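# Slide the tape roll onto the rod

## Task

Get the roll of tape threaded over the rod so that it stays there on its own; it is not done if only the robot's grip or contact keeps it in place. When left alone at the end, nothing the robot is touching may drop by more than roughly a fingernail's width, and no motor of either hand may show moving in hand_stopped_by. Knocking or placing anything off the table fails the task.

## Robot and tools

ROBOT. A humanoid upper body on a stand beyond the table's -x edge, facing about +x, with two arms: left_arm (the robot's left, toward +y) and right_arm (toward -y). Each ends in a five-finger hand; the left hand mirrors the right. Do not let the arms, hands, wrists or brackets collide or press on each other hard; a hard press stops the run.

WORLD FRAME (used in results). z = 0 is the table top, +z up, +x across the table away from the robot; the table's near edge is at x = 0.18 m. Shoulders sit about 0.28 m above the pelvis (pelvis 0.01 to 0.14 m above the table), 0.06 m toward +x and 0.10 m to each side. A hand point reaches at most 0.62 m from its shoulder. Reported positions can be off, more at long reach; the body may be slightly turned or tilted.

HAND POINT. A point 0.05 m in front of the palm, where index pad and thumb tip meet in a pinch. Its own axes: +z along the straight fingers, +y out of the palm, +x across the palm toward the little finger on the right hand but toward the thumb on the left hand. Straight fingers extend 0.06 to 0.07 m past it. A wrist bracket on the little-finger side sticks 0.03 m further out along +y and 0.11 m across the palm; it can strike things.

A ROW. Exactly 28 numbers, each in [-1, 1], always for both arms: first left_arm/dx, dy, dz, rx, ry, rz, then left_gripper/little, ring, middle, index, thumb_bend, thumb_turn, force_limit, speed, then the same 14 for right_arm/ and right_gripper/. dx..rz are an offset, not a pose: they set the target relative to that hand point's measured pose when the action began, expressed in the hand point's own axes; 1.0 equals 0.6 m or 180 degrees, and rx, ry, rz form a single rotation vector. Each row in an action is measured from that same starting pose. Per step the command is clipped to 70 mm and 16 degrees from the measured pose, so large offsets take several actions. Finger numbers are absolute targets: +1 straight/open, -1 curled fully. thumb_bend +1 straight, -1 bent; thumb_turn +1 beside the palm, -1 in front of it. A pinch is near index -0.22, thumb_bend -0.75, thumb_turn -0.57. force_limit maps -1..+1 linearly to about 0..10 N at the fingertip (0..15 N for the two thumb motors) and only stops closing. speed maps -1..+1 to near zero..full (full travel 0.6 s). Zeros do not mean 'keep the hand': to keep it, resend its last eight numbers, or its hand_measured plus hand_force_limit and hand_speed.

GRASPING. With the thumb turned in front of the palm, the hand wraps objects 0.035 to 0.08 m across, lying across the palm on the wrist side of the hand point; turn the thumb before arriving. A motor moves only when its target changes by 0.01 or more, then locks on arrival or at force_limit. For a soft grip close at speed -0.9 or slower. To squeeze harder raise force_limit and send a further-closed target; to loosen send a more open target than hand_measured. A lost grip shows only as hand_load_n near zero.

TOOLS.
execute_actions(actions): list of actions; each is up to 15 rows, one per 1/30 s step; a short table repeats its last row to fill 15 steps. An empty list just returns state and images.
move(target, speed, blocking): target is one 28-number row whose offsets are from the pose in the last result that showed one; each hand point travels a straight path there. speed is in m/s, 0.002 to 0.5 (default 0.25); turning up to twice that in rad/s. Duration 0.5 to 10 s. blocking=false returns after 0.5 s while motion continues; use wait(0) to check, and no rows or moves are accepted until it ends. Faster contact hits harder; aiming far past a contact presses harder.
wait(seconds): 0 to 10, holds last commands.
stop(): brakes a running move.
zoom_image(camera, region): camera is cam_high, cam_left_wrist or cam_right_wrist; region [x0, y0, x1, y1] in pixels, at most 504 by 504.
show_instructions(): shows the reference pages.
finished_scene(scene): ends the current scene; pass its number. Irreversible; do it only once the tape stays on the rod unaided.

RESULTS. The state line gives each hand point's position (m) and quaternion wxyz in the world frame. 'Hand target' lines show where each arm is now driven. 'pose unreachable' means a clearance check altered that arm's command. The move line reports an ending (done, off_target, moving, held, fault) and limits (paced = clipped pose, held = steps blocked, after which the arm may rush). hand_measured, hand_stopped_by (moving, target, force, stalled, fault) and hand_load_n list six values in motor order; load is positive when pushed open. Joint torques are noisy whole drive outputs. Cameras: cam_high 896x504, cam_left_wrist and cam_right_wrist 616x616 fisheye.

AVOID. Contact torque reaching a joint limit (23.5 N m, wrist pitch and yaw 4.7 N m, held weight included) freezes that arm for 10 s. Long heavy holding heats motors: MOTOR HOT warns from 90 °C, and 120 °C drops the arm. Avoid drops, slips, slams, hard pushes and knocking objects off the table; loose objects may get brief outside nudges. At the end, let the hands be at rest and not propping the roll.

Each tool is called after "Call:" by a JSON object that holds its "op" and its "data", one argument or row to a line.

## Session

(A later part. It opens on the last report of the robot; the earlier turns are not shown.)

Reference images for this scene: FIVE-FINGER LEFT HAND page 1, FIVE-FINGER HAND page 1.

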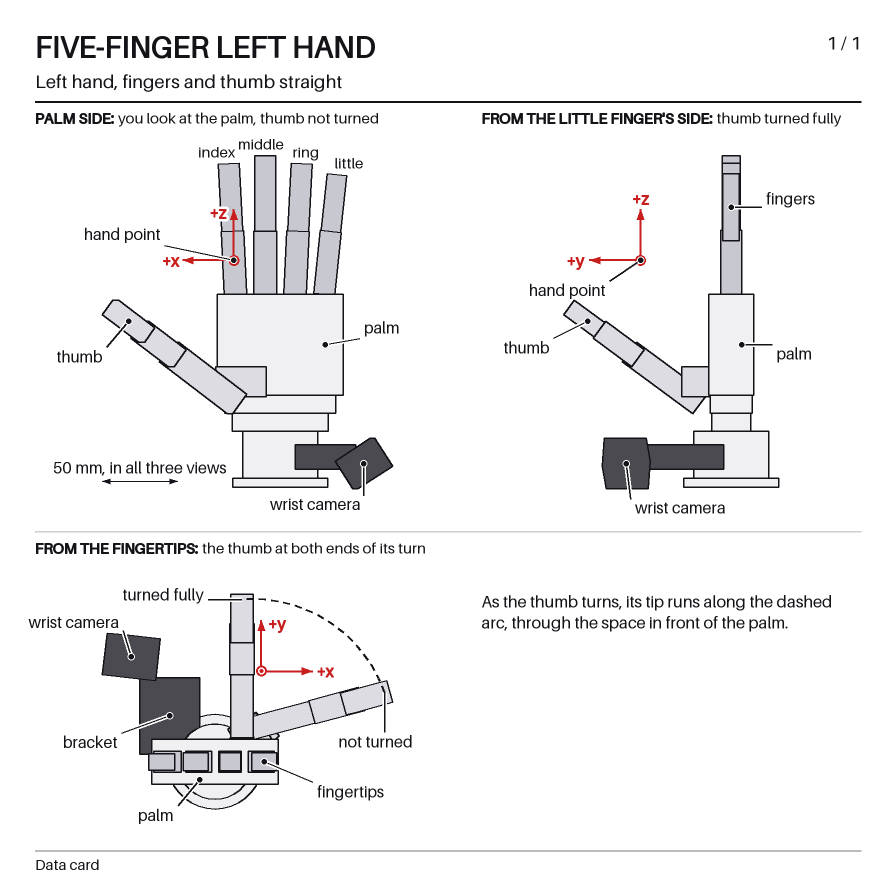

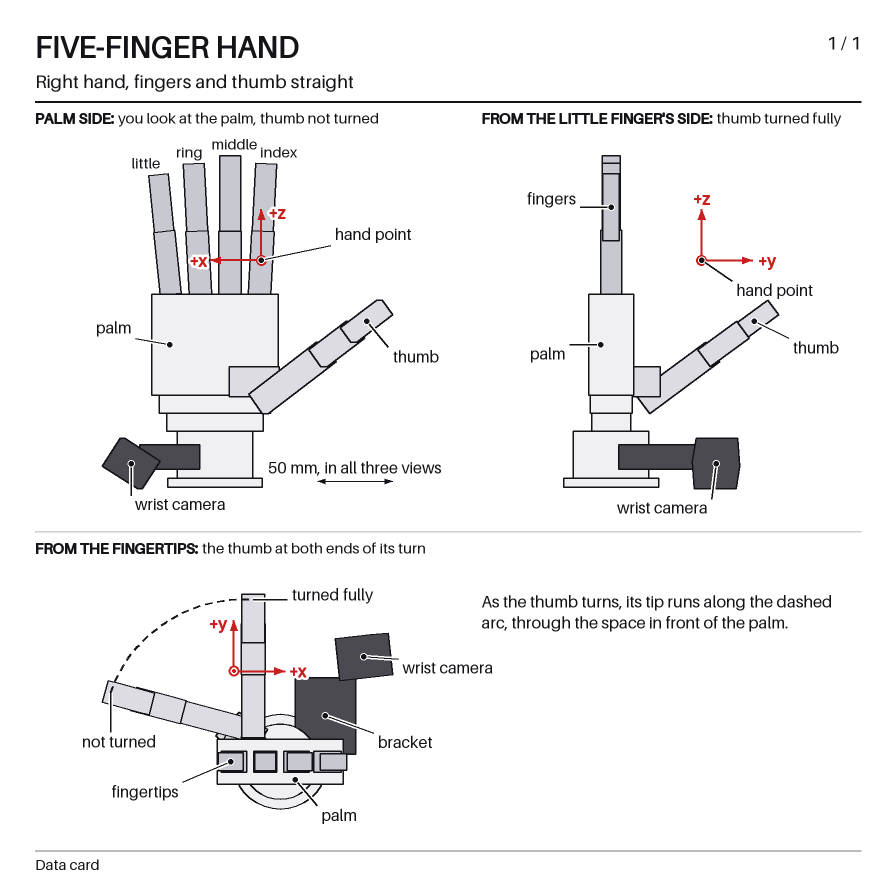

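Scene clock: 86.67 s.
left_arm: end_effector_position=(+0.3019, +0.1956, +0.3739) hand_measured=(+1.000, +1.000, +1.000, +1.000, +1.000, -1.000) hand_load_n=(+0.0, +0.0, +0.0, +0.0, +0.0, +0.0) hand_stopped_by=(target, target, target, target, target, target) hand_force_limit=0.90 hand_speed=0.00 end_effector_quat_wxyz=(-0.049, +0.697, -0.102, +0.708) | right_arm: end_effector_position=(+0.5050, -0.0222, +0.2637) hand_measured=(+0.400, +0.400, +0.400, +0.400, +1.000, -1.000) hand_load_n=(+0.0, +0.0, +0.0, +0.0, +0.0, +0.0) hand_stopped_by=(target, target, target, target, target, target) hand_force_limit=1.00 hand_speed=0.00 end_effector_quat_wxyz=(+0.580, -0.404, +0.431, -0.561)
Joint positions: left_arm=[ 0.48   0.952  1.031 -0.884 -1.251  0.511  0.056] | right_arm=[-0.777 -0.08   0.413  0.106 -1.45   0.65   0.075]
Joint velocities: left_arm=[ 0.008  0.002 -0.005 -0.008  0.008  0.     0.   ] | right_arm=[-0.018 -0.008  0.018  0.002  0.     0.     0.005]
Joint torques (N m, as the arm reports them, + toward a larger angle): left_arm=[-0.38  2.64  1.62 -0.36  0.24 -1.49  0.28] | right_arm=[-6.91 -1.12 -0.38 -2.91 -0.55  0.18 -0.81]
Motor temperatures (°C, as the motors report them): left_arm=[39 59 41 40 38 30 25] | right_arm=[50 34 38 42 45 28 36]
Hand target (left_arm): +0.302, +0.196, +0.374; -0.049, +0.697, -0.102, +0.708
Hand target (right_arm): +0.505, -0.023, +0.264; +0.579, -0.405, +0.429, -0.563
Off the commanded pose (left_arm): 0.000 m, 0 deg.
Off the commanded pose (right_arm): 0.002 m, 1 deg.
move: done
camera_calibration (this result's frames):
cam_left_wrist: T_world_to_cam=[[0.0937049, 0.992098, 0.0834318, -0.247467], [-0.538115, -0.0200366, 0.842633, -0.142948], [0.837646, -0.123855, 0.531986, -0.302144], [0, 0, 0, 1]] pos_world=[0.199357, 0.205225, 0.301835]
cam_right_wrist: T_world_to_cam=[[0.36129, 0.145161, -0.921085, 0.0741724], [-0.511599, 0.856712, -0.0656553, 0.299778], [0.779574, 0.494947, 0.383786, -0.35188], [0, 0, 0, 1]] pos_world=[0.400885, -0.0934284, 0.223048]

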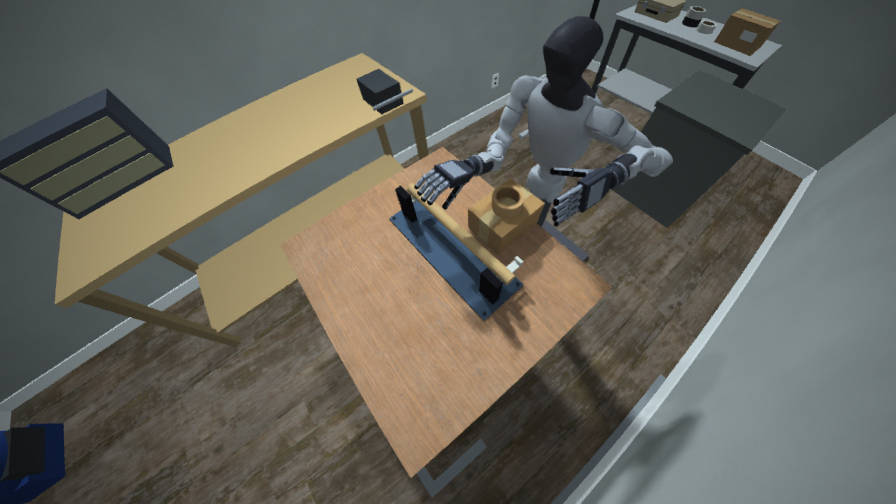

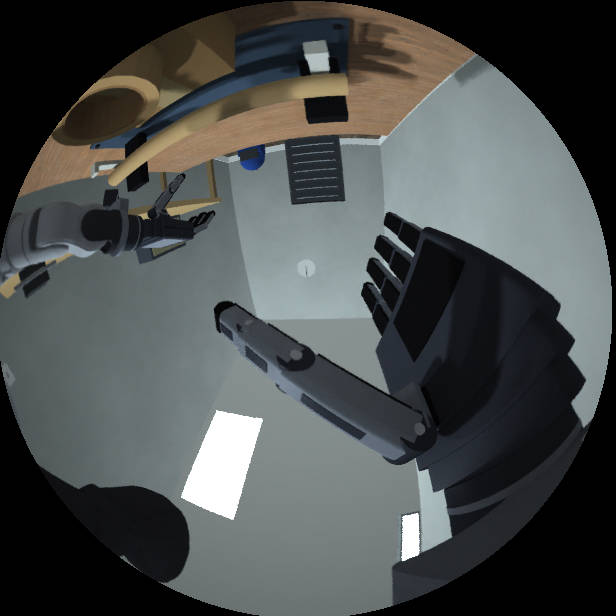

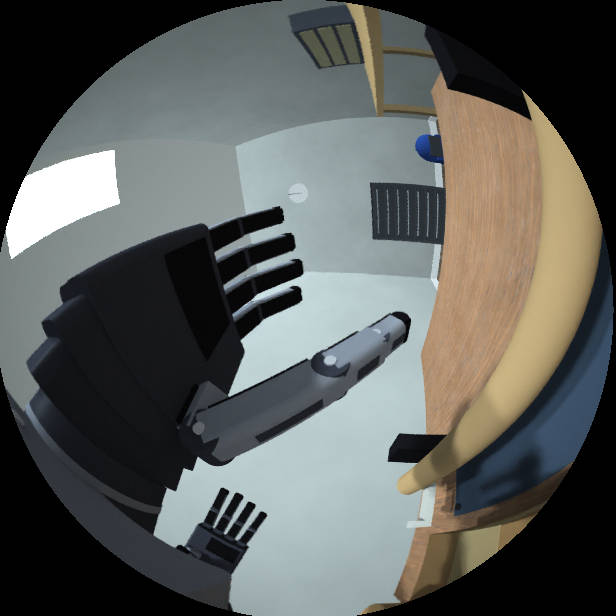

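Call:
{"op": "move", "data": {
  "target": [0,0,0,0,0,0,1,1,1,1,1,-1,0.9,0, 0,0.07,-0.10,-0.1,0,0,0.4,0.4,0.4,0.4,1,-1,1,0],
  "speed": 0.08
}}

Call:
{"op": "move", "data": {
  "target": [0,0,0,0,0,0,1,1,1,1,1,-1,0.9,0, 0,0.11,0,0,0,0,0.4,0.4,0.4,0.4,1,-1,1,0],
  "speed": 0.04
}}

Scene clock: 97.43 s.
left_arm: end_effector_position=(+0.3019, +0.1956, +0.3739) hand_measured=(+1.000, +1.000, +1.000, +1.000, +1.000, -1.000) hand_load_n=(+0.0, +0.0, +0.0, +0.0, +0.0, +0.0) hand_stopped_by=(target, target, target, target, target, target) hand_force_limit=0.90 hand_speed=0.00 end_effector_quat_wxyz=(-0.049, +0.697, -0.102, +0.708) | right_arm: end_effector_position=(+0.4614, -0.0211, +0.2061) hand_measured=(+0.400, +0.400, +0.400, +0.400, +1.000, -1.000) hand_load_n=(+0.0, +0.0, +0.0, +0.0, +0.0, +0.0) hand_stopped_by=(target, target, target, target, target, target) hand_force_limit=1.00 hand_speed=0.00 end_effector_quat_wxyz=(+0.511, -0.488, +0.515, -0.485)
Joint positions: left_arm=[ 0.48   0.952  1.031 -0.884 -1.251  0.511  0.056] | right_arm=[-0.641 -0.095  0.487 -0.133 -1.577  0.708  0.524]
Joint velocities: left_arm=[ 0.006 -0.005  0.003  0.002  0.011  0.     0.   ] | right_arm=[ 0.003  0.012 -0.017  0.    -0.003  0.     0.   ]
Joint torques (N m, as the arm reports them, + toward a larger angle): left_arm=[-0.38  2.65  1.62 -0.38  0.25 -1.48  0.28] | right_arm=[-5.62 -0.71 -0.4  -2.31 -0.44  0.24 -0.81]
Motor temperatures (°C, as the motors report them): left_arm=[39 59 41 40 38 31 25] | right_arm=[54 34 38 44 45 28 35]
Hand target (left_arm): +0.302, +0.196, +0.374; -0.049, +0.697, -0.102, +0.708
Hand target (right_arm): +0.461, -0.022, +0.206; +0.510, -0.488, +0.514, -0.487
Off the commanded pose (left_arm): 0.000 m, 0 deg.
Off the commanded pose (right_arm): 0.002 m, 0 deg.
move: done
camera_calibration (this result's frames):
cam_left_wrist: T_world_to_cam=[[0.0937049, 0.992098, 0.0834317, -0.247467], [-0.538115, -0.0200366, 0.842633, -0.142948], [0.837646, -0.123855, 0.531986, -0.302144], [0, 0, 0, 1]] pos_world=[0.199357, 0.205225, 0.301835]
cam_right_wrist: T_world_to_cam=[[0.0582699, 0.153847, -0.986375, 0.19018], [-0.517772, 0.849428, 0.1019, 0.240954], [0.853532, 0.50478, 0.129154, -0.277782], [0, 0, 0, 1]] pos_world=[0.350773, -0.0937132, 0.198912]

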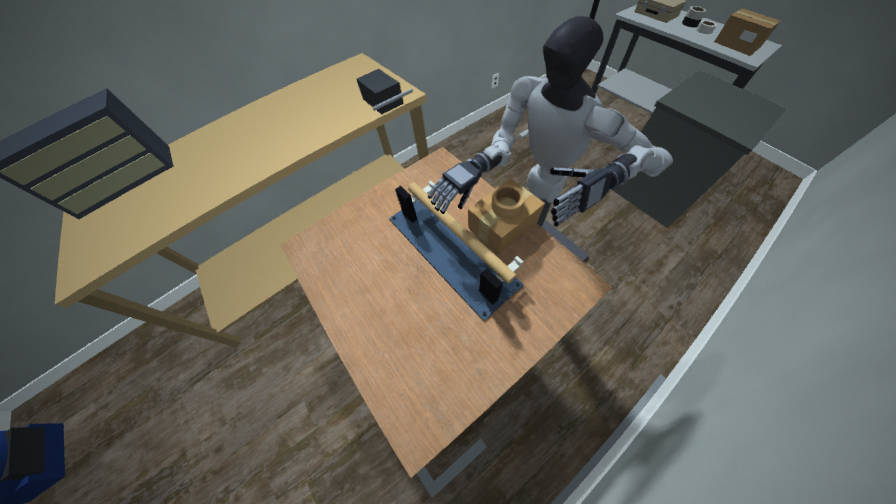

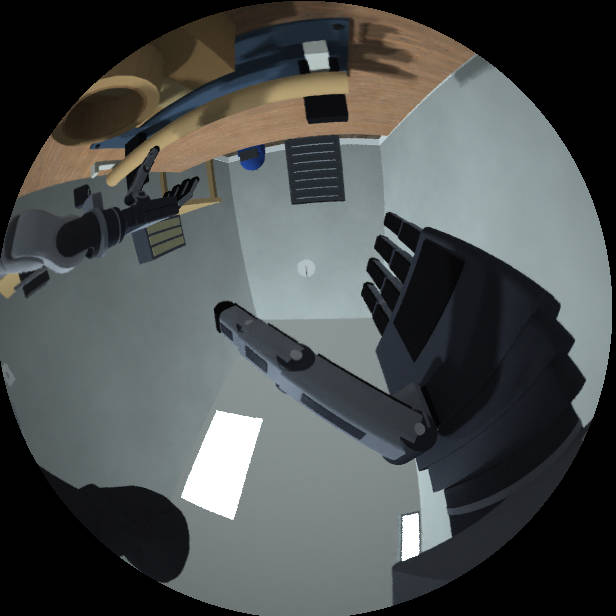

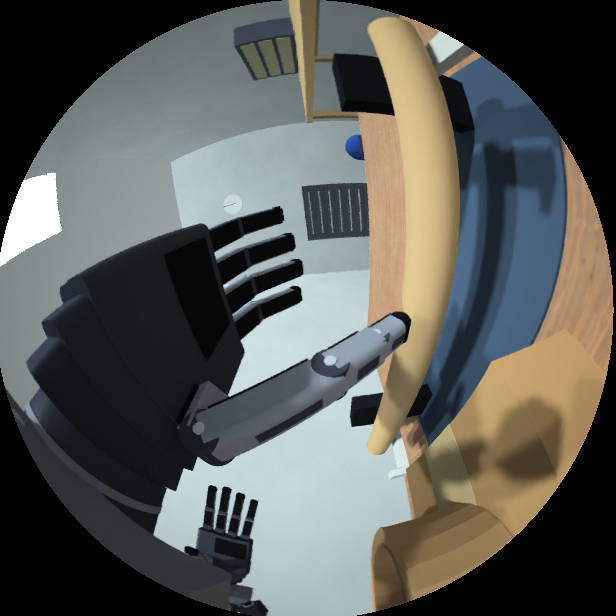

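Scene clock: 99.37 s.
left_arm: end_effector_position=(+0.3019, +0.1956, +0.3739) hand_measured=(+1.000, +1.000, +1.000, +1.000, +1.000, -1.000) hand_load_n=(+0.0, +0.0, +0.0, +0.0, +0.0, +0.0) hand_stopped_by=(target, target, target, target, target, target) hand_force_limit=0.90 hand_speed=0.00 end_effector_quat_wxyz=(-0.049, +0.697, -0.102, +0.708) | right_arm: end_effector_position=(+0.4626, -0.0213, +0.1407) hand_measured=(+0.400, +0.400, +0.400, +0.400, +1.000, -1.000) hand_load_n=(+0.0, +0.0, +0.0, +0.0, +0.0, +0.0) hand_stopped_by=(target, target, target, target, target, target) hand_force_limit=1.00 hand_speed=0.00 end_effector_quat_wxyz=(+0.507, -0.489, +0.512, -0.491)
Joint positions: left_arm=[ 0.48   0.952  1.031 -0.884 -1.251  0.511  0.056] | right_arm=[-0.539 -0.044  0.485  0.112 -1.436  0.664  0.137]
Joint velocities: left_arm=[ 0.003 -0.014 -0.02  -0.008 -0.005  0.     0.   ] | right_arm=[-0.002  0.     0.     0.006  0.006  0.    -0.002]
Joint torques (N m, as the arm reports them, + toward a larger angle): left_arm=[-0.37  2.62  1.62 -0.38  0.23 -1.49  0.29] | right_arm=[-5.4  -0.31 -0.55 -2.1   0.26  0.08 -1.15]
Motor temperatures (°C, as the motors report them): left_arm=[39 59 41 40 38 31 25] | right_arm=[54 34 38 44 45 28 36]
Hand target (left_arm): +0.302, +0.196, +0.374; -0.049, +0.697, -0.102, +0.708
Hand target (right_arm): +0.462, -0.021, +0.140; +0.508, -0.489, +0.514, -0.489
Off the commanded pose (left_arm): 0.000 m, 0 deg.
Off the commanded pose (right_arm): 0.004 m, 1 deg.
move: off_target (right_arm)
camera_calibration (this result's frames):
cam_left_wrist: T_world_to_cam=[[0.0937049, 0.992098, 0.0834318, -0.247467], [-0.538115, -0.0200367, 0.842633, -0.142948], [0.837646, -0.123855, 0.531986, -0.302144], [0, 0, 0, 1]] pos_world=[0.199357, 0.205225, 0.301835]
cam_right_wrist: T_world_to_cam=[[0.0617153, 0.139869, -0.988245, 0.12404], [-0.512896, 0.853844, 0.0888168, 0.248081], [0.856229, 0.501386, 0.124433, -0.27087], [0, 0, 0, 1]] pos_world=[0.351511, -0.0933614, 0.134254]

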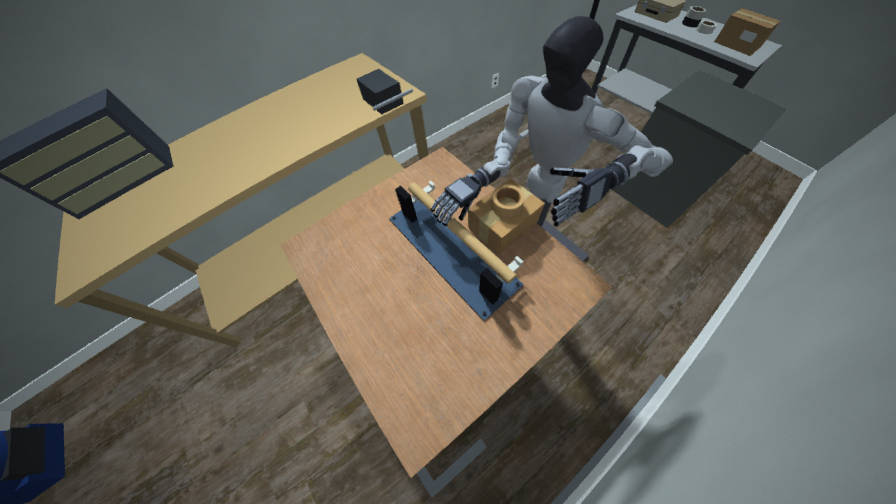

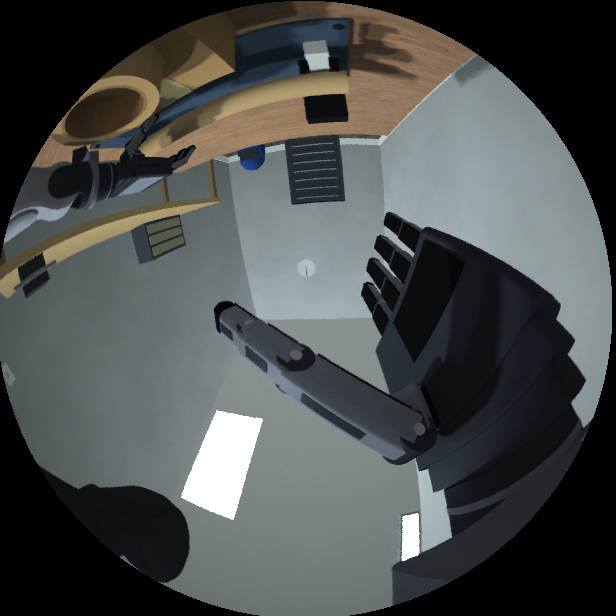

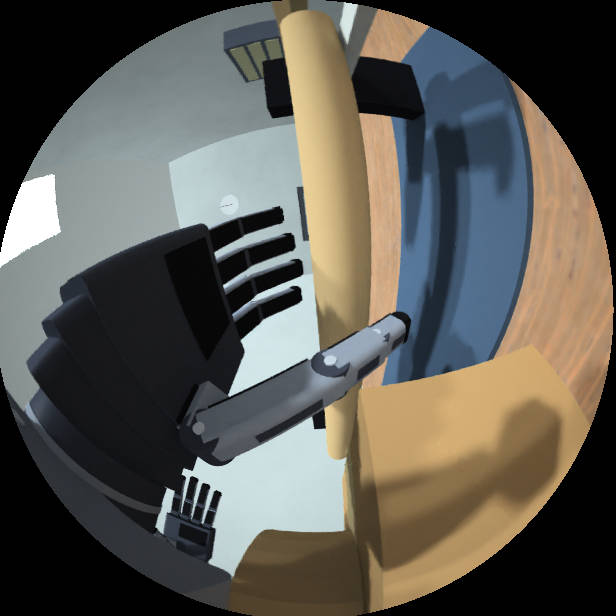

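Thumb is behind the rod; fingertips seem blocked or near. Open the fingers and slide forward.

Call:
{"op": "move", "data": {
  "target": [0,0,0,0,0,0,1,1,1,1,1,-1,0.9,0, 0,0.01,0.07,0,0,0,0.9,0.9,0.9,0.9,1,-1,1,0],
  "speed": 0.04
}}

Call:
{"op": "execute_actions", "data": {
  "actions": [
    [[0,0,0,0,0,0,1,1,1,1,1,-1,0.9,0, 0,0,0,0,0,0,-1,-1,-1,-1,-1,-1,1,-0.3]],
    [[0,0,0,0,0,0,1,1,1,1,1,-1,0.9,0, 0,0,0,0,0,0,-1,-1,-1,-1,-1,-1,1,-0.3]],
    [[0,0,0,0,0,0,1,1,1,1,1,-1,0.9,0, 0,0,0,0,0,0,-1,-1,-1,-1,-1,-1,1,-0.3]],
    [[0,0,0,0,0,0,1,1,1,1,1,-1,0.9,0, 0,0,0,0,0,0,-1,-1,-1,-1,-1,-1,1,-0.3]]
  ]
}}

Call:
{"op": "move", "data": {
  "target": [0,0,0,0,0,0,1,1,1,1,1,-1,0.9,0, 0,-0.2,-0.05,0,0,0,-1,-1,-1,-1,-1,-1,1,-0.3],
  "speed": 0.08
}}

Scene clock: 107.17 s.
left_arm: end_effector_position=(+0.3019, +0.1956, +0.3739) hand_measured=(+1.000, +1.000, +1.000, +1.000, +1.000, -1.000) hand_load_n=(+0.0, +0.0, +0.0, +0.0, +0.0, +0.0) hand_stopped_by=(target, target, target, target, target, target) hand_force_limit=0.90 hand_speed=0.00 end_effector_quat_wxyz=(-0.049, +0.697, -0.102, +0.708) | right_arm: end_effector_position=(+0.5034, -0.0179, +0.1338) hand_measured=(+0.900, +0.900, +0.900, +0.900, +1.000, -1.000) hand_load_n=(+0.0, +0.0, +0.0, +0.0, +0.0, +0.0) hand_stopped_by=(target, target, target, target, target, target) hand_force_limit=1.00 hand_speed=0.00 end_effector_quat_wxyz=(+0.506, -0.493, +0.509, -0.491)
Joint positions: left_arm=[ 0.48   0.952  1.031 -0.884 -1.251  0.511  0.056] | right_arm=[-0.745 -0.018  0.395  0.446 -1.306  0.576 -0.014]
Joint velocities: left_arm=[-0.005 -0.009  0.008 -0.006 -0.003  0.     0.   ] | right_arm=[ 0.008  0.002  0.035  0.002  0.    -0.001  0.   ]
Joint torques (N m, as the arm reports them, + toward a larger angle): left_arm=[-0.39  2.63  1.63 -0.38  0.25 -1.49  0.28] | right_arm=[-7.01 -0.48  0.17 -1.97  0.34  0.02 -1.09]
Motor temperatures (°C, as the motors report them): left_arm=[39 59 41 40 38 31 25] | right_arm=[54 34 38 44 45 28 36]
Hand target (left_arm): +0.302, +0.196, +0.374; -0.049, +0.697, -0.102, +0.708
Hand target (right_arm): +0.503, -0.017, +0.134; +0.508, -0.492, +0.511, -0.489
Off the commanded pose (left_arm): 0.000 m, 0 deg.
Off the commanded pose (right_arm): 0.004 m, 1 deg.
move: off_target (right_arm)
camera_calibration (this result's frames):
cam_left_wrist: T_world_to_cam=[[0.0937049, 0.992098, 0.0834317, -0.247467], [-0.538115, -0.0200366, 0.842633, -0.142948], [0.837646, -0.123855, 0.531986, -0.302144], [0, 0, 0, 1]] pos_world=[0.199357, 0.205225, 0.301835]
cam_right_wrist: T_world_to_cam=[[0.0596087, 0.132559, -0.989381, 0.115271], [-0.518373, 0.851136, 0.0828055, 0.270188], [0.853075, 0.507932, 0.11945, -0.304313], [0, 0, 0, 1]] pos_world=[0.392789, -0.0906768, 0.128024]

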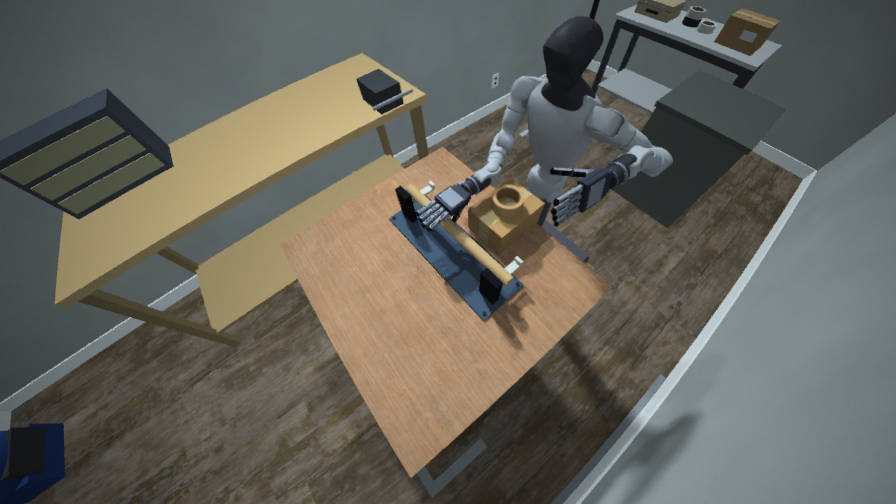

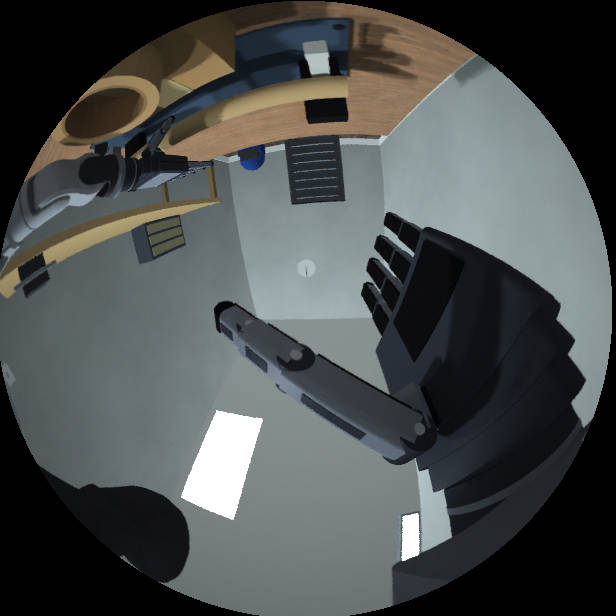

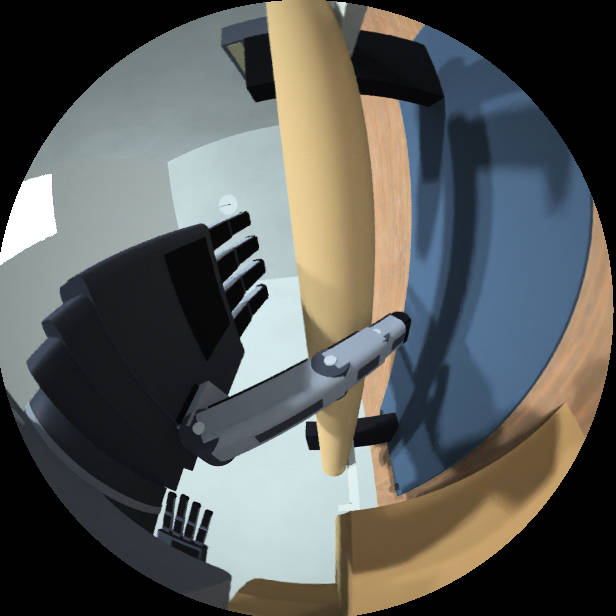

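Scene clock: 109.17 s.
left_arm: end_effector_position=(+0.3019, +0.1956, +0.3739) hand_measured=(+1.000, +1.000, +1.000, +1.000, +1.000, -1.000) hand_load_n=(+0.0, +0.0, +0.0, +0.0, +0.0, +0.0) hand_stopped_by=(target, target, target, target, target, target) hand_force_limit=0.90 hand_speed=0.00 end_effector_quat_wxyz=(-0.049, +0.697, -0.102, +0.708) | right_arm: end_effector_position=(+0.5036, -0.0174, +0.1345) hand_measured=(-0.216, -0.132, -0.092, -0.132, +0.412, -1.000) hand_load_n=(+10.0, +6.5, +0.0, +9.0, +30.0, +4.5) hand_stopped_by=(force, force, force, force, force, target) hand_force_limit=1.00 hand_speed=-0.30 end_effector_quat_wxyz=(+0.507, -0.494, +0.506, -0.492)
Joint positions: left_arm=[ 0.48   0.952  1.031 -0.884 -1.251  0.511  0.056] | right_arm=[-0.746 -0.02   0.397  0.446 -1.308  0.572 -0.015]
Joint velocities: left_arm=[-0.006  0.006  0.     0.003  0.     0.     0.   ] | right_arm=[ 0.003 -0.005  0.003  0.008 -0.002  0.     0.   ]
Joint torques (N m, as the arm reports them, + toward a larger angle): left_arm=[-0.36  2.64  1.62 -0.36  0.24 -1.49  0.28] | right_arm=[-7.07 -0.73 -0.75 -1.92 -0.16  0.31 -0.93]
Motor temperatures (°C, as the motors report them): left_arm=[39 59 41 40 38 31 25] | right_arm=[55 34 38 44 45 28 36]
Hand target (left_arm): +0.302, +0.196, +0.374; -0.049, +0.697, -0.102, +0.708
Hand target (right_arm): +0.504, -0.017, +0.135; +0.507, -0.494, +0.506, -0.492
Off the commanded pose (left_arm): 0.000 m, 0 deg.
Off the commanded pose (right_arm): 0.000 m, 0 deg.
camera_calibration (this result's frames):
cam_left_wrist: T_world_to_cam=[[0.0937047, 0.992098, 0.0834318, -0.247467], [-0.538115, -0.0200368, 0.842633, -0.142947], [0.837646, -0.123855, 0.531986, -0.302144], [0, 0, 0, 1]] pos_world=[0.199357, 0.205225, 0.301835]
cam_right_wrist: T_world_to_cam=[[0.062516, 0.128419, -0.989748, 0.114403], [-0.522009, 0.849435, 0.0772419, 0.272454], [0.850646, 0.511828, 0.120139, -0.3036], [0, 0, 0, 1]] pos_world=[0.393328, -0.0907323, 0.12866]

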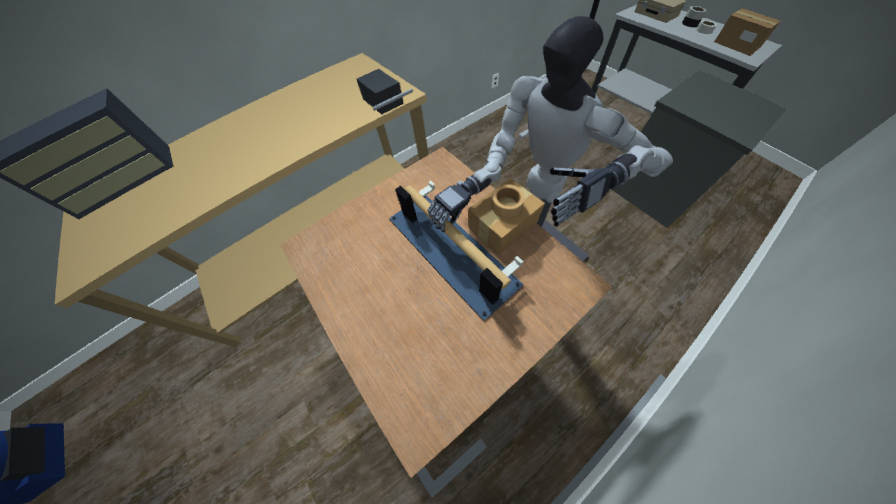

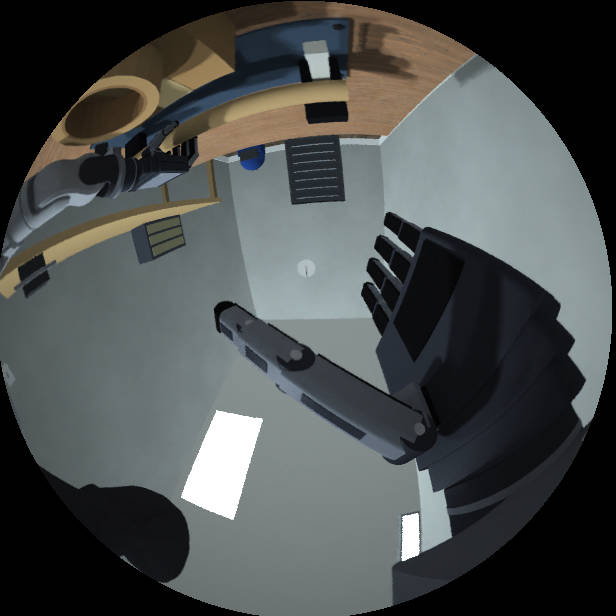

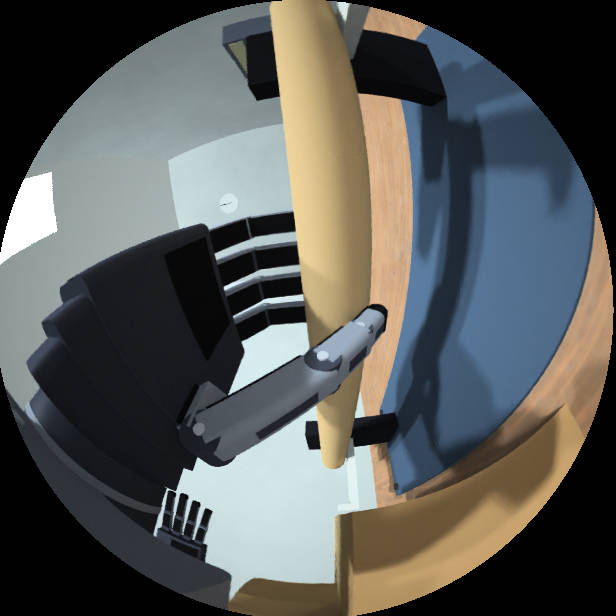

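Scene clock: 111.07 s.
left_arm: end_effector_position=(+0.3019, +0.1956, +0.3739) hand_measured=(+1.000, +1.000, +1.000, +1.000, +1.000, -1.000) hand_load_n=(+0.0, +0.0, +0.0, +0.0, +0.0, +0.0) hand_stopped_by=(target, target, target, target, target, target) hand_force_limit=0.90 hand_speed=0.00 end_effector_quat_wxyz=(-0.049, +0.697, -0.102, +0.708) | right_arm: end_effector_position=(+0.4714, -0.0168, +0.2559) hand_measured=(-0.216, -0.132, -0.092, -0.132, +0.412, -1.000) hand_load_n=(+6.0, +5.0, +0.0, +13.5, +28.5, +7.5) hand_stopped_by=(force, force, force, force, force, target) hand_force_limit=1.00 hand_speed=-0.30 end_effector_quat_wxyz=(+0.515, -0.492, +0.507, -0.485)
Joint positions: left_arm=[ 0.48   0.952  1.031 -0.884 -1.251  0.511  0.056] | right_arm=[-0.82  -0.132  0.455 -0.17  -1.612  0.699  0.748]
Joint velocities: left_arm=[-0.009 -0.005  0.012  0.003  0.002  0.     0.   ] | right_arm=[ 0.028 -0.003 -0.018  0.017 -0.009  0.     0.   ]
Joint torques (N m, as the arm reports them, + toward a larger angle): left_arm=[-0.38  2.63  1.63 -0.38  0.25 -1.48  0.28] | right_arm=[-7.95 -0.97 -1.28 -2.34 -1.09  0.42 -1.49]
Motor temperatures (°C, as the motors report them): left_arm=[39 59 41 40 38 31 25] | right_arm=[56 34 38 44 45 28 36]
Hand target (left_arm): +0.302, +0.196, +0.374; -0.049, +0.697, -0.102, +0.708
Hand target (right_arm): +0.472, -0.019, +0.255; +0.513, -0.492, +0.507, -0.487
Off the commanded pose (left_arm): 0.000 m, 0 deg.
Off the commanded pose (right_arm): 0.005 m, 1 deg.
move: off_target (right_arm)
camera_calibration (this result's frames):
cam_left_wrist: T_world_to_cam=[[0.0937047, 0.992098, 0.0834316, -0.247467], [-0.538115, -0.0200366, 0.842633, -0.142948], [0.837646, -0.123854, 0.531986, -0.302145], [0, 0, 0, 1]] pos_world=[0.199357, 0.205225, 0.301835]
cam_right_wrist: T_world_to_cam=[[0.0633991, 0.147113, -0.987086, 0.235675], [-0.532666, 0.841399, 0.0911876, 0.247056], [0.843948, 0.520006, 0.131706, -0.290785], [0, 0, 0, 1]] pos_world=[0.362064, -0.0913335, 0.248402]

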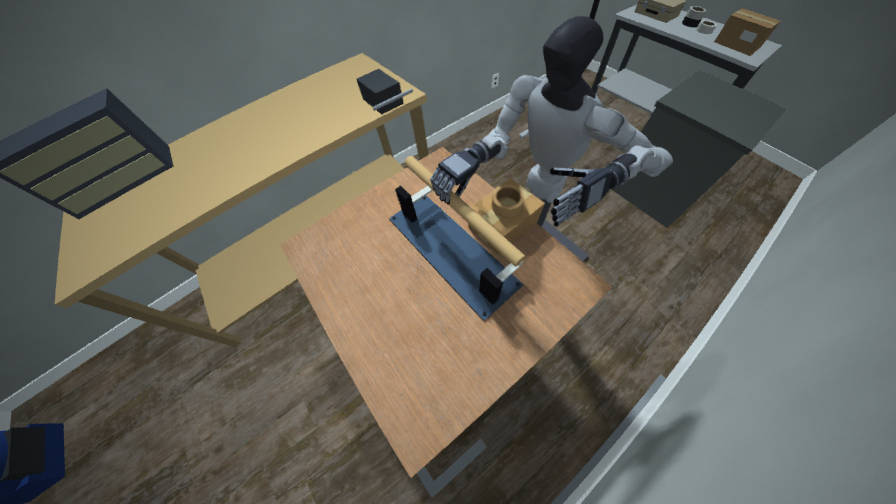

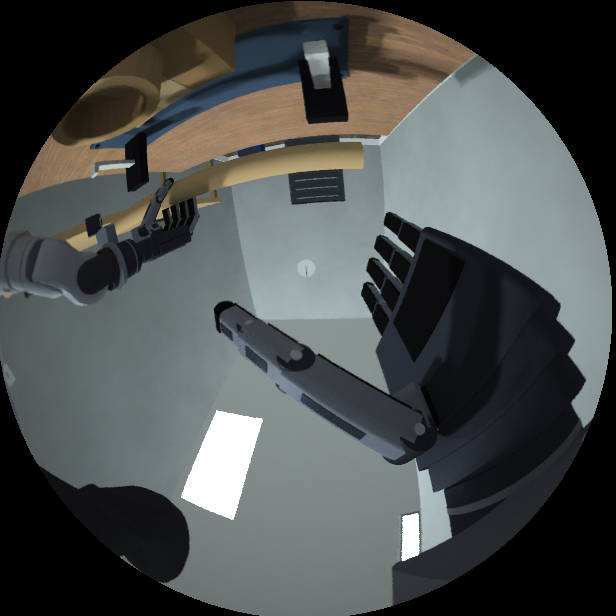

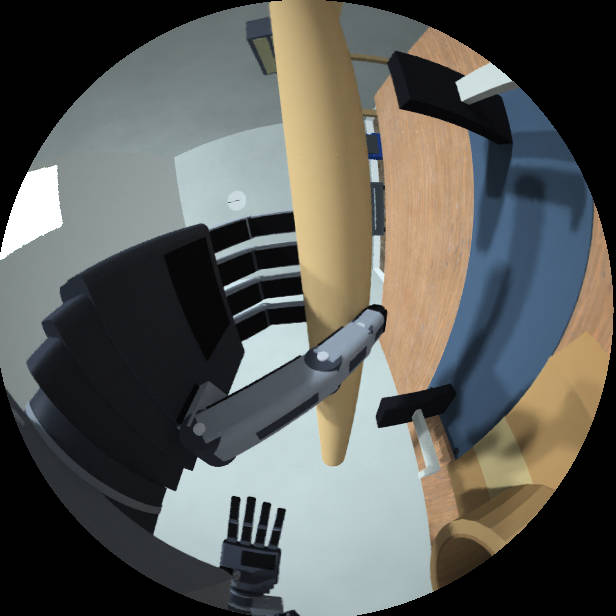

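Call:
{"op": "move", "data": {
  "target": [0,0,0,0,-0.5,0,1,1,1,1,1,-1,0.9,0, 0.2,0,0,0,0,0,-1,-1,-1,-1,-1,-1,1,-0.3],
  "speed": 0.1
}}

Scene clock: 128.90 s.
left_arm: end_effector_position=(+0.3049, +0.1881, +0.3710) hand_measured=(+1.000, +1.000, +1.000, +1.000, +1.000, -1.000) hand_load_n=(+0.0, +0.0, +0.0, +0.0, +0.0, +0.0) hand_stopped_by=(target, target, target, target, target, target) hand_force_limit=0.90 hand_speed=0.00 end_effector_quat_wxyz=(+0.076, +0.882, -0.131, +0.445) | right_arm: end_effector_position=(+0.4758, -0.1371, +0.2580) hand_measured=(-0.216, -0.132, -0.092, -0.132, +0.412, -1.000) hand_load_n=(+6.0, +5.0, +0.0, +13.5, +28.5, +7.5) hand_stopped_by=(force, force, force, force, force, target) hand_force_limit=1.00 hand_speed=-0.30 end_effector_quat_wxyz=(+0.515, -0.492, +0.501, -0.493)
Joint positions: left_arm=[-0.267  1.571  0.938 -0.134 -1.984  1.601  0.195] | right_arm=[-0.614 -0.509  0.075 -0.299 -1.165  0.385  0.604]
Joint velocities: left_arm=[ 0.    -0.003  0.002  0.018  0.002  0.    -0.017] | right_arm=[ 0.005  0.003  0.006  0.003 -0.009 -0.01   0.   ]
Joint torques (N m, as the arm reports them, + toward a larger angle): left_arm=[-1.67  4.32  1.31  0.32 -0.32 -1.05  0.09] | right_arm=[-6.63 -2.74 -2.49 -2.12 -0.13  0.23 -1.66]
Motor temperatures (°C, as the motors report them): left_arm=[39 60 41 40 38 30 25] | right_arm=[60 34 38 46 45 27 39]
Hand target (left_arm): +0.304, +0.187, +0.371; +0.080, +0.883, -0.132, +0.444
Hand target (right_arm): +0.476, -0.138, +0.257; +0.514, -0.492, +0.502, -0.492
Off the commanded pose (left_arm): 0.009 m, 57 deg; orientation clipped at the last step of the last action.
Off the commanded pose (right_arm): 0.008 m, 1 deg.
joint sent to its limit (left arm) — the command would take joint 2 (shoulder roll) past its upper limit, joint 5 (wrist roll) past its lower limit and joint 6 (wrist pitch) past its upper limit, so those joints were sent only as far as their limits.
move: off_target (left_arm, right_arm); limits=paced
camera_calibration (this result's frames):
cam_left_wrist: T_world_to_cam=[[0.236528, 0.96224, -0.134717, -0.197083], [0.108672, 0.111582, 0.987795, -0.414923], [0.965528, -0.248281, -0.0781759, -0.0932572], [0, 0, 0, 1]] pos_world=[0.181748, 0.212785, 0.376018]
cam_right_wrist: T_world_to_cam=[[0.0773922, 0.133555, -0.988015, 0.24687], [-0.530685, 0.844456, 0.0725805, 0.354695], [0.844029, 0.518707, 0.13623, -0.233617], [0, 0, 0, 1]] pos_world=[0.366305, -0.211316, 0.249993]

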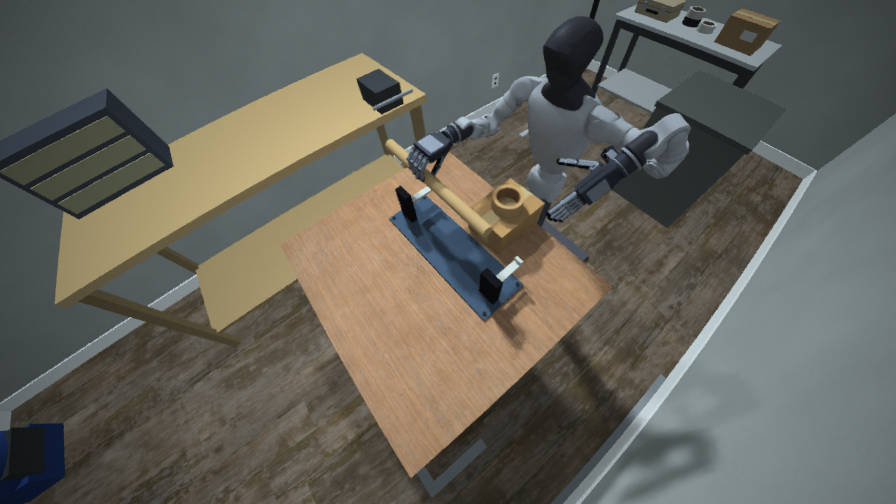

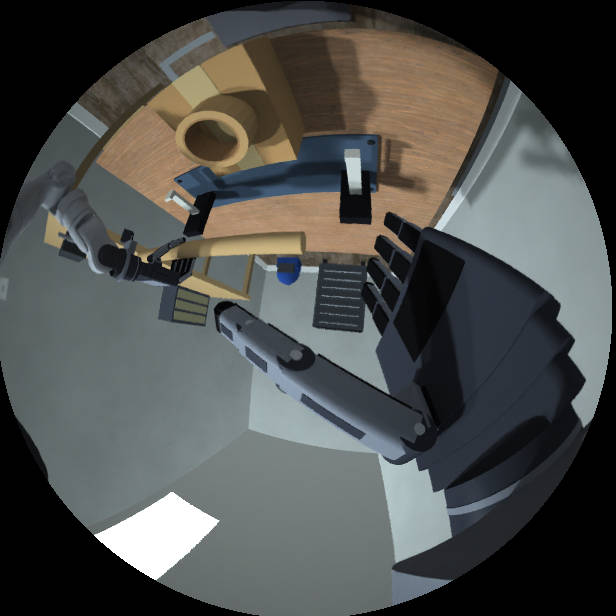

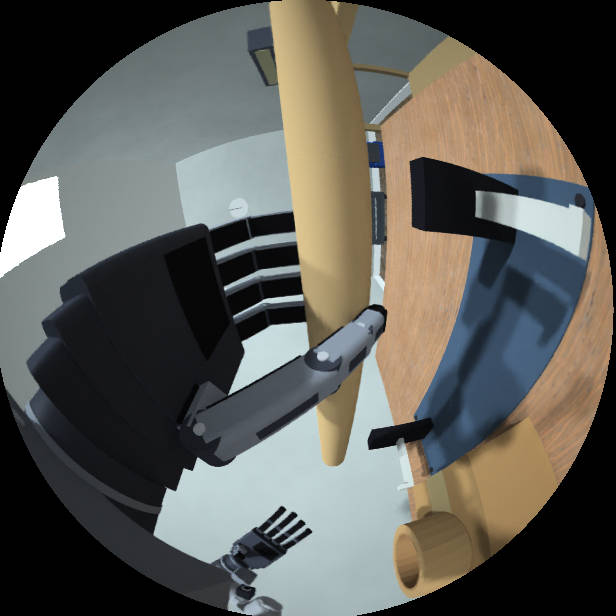

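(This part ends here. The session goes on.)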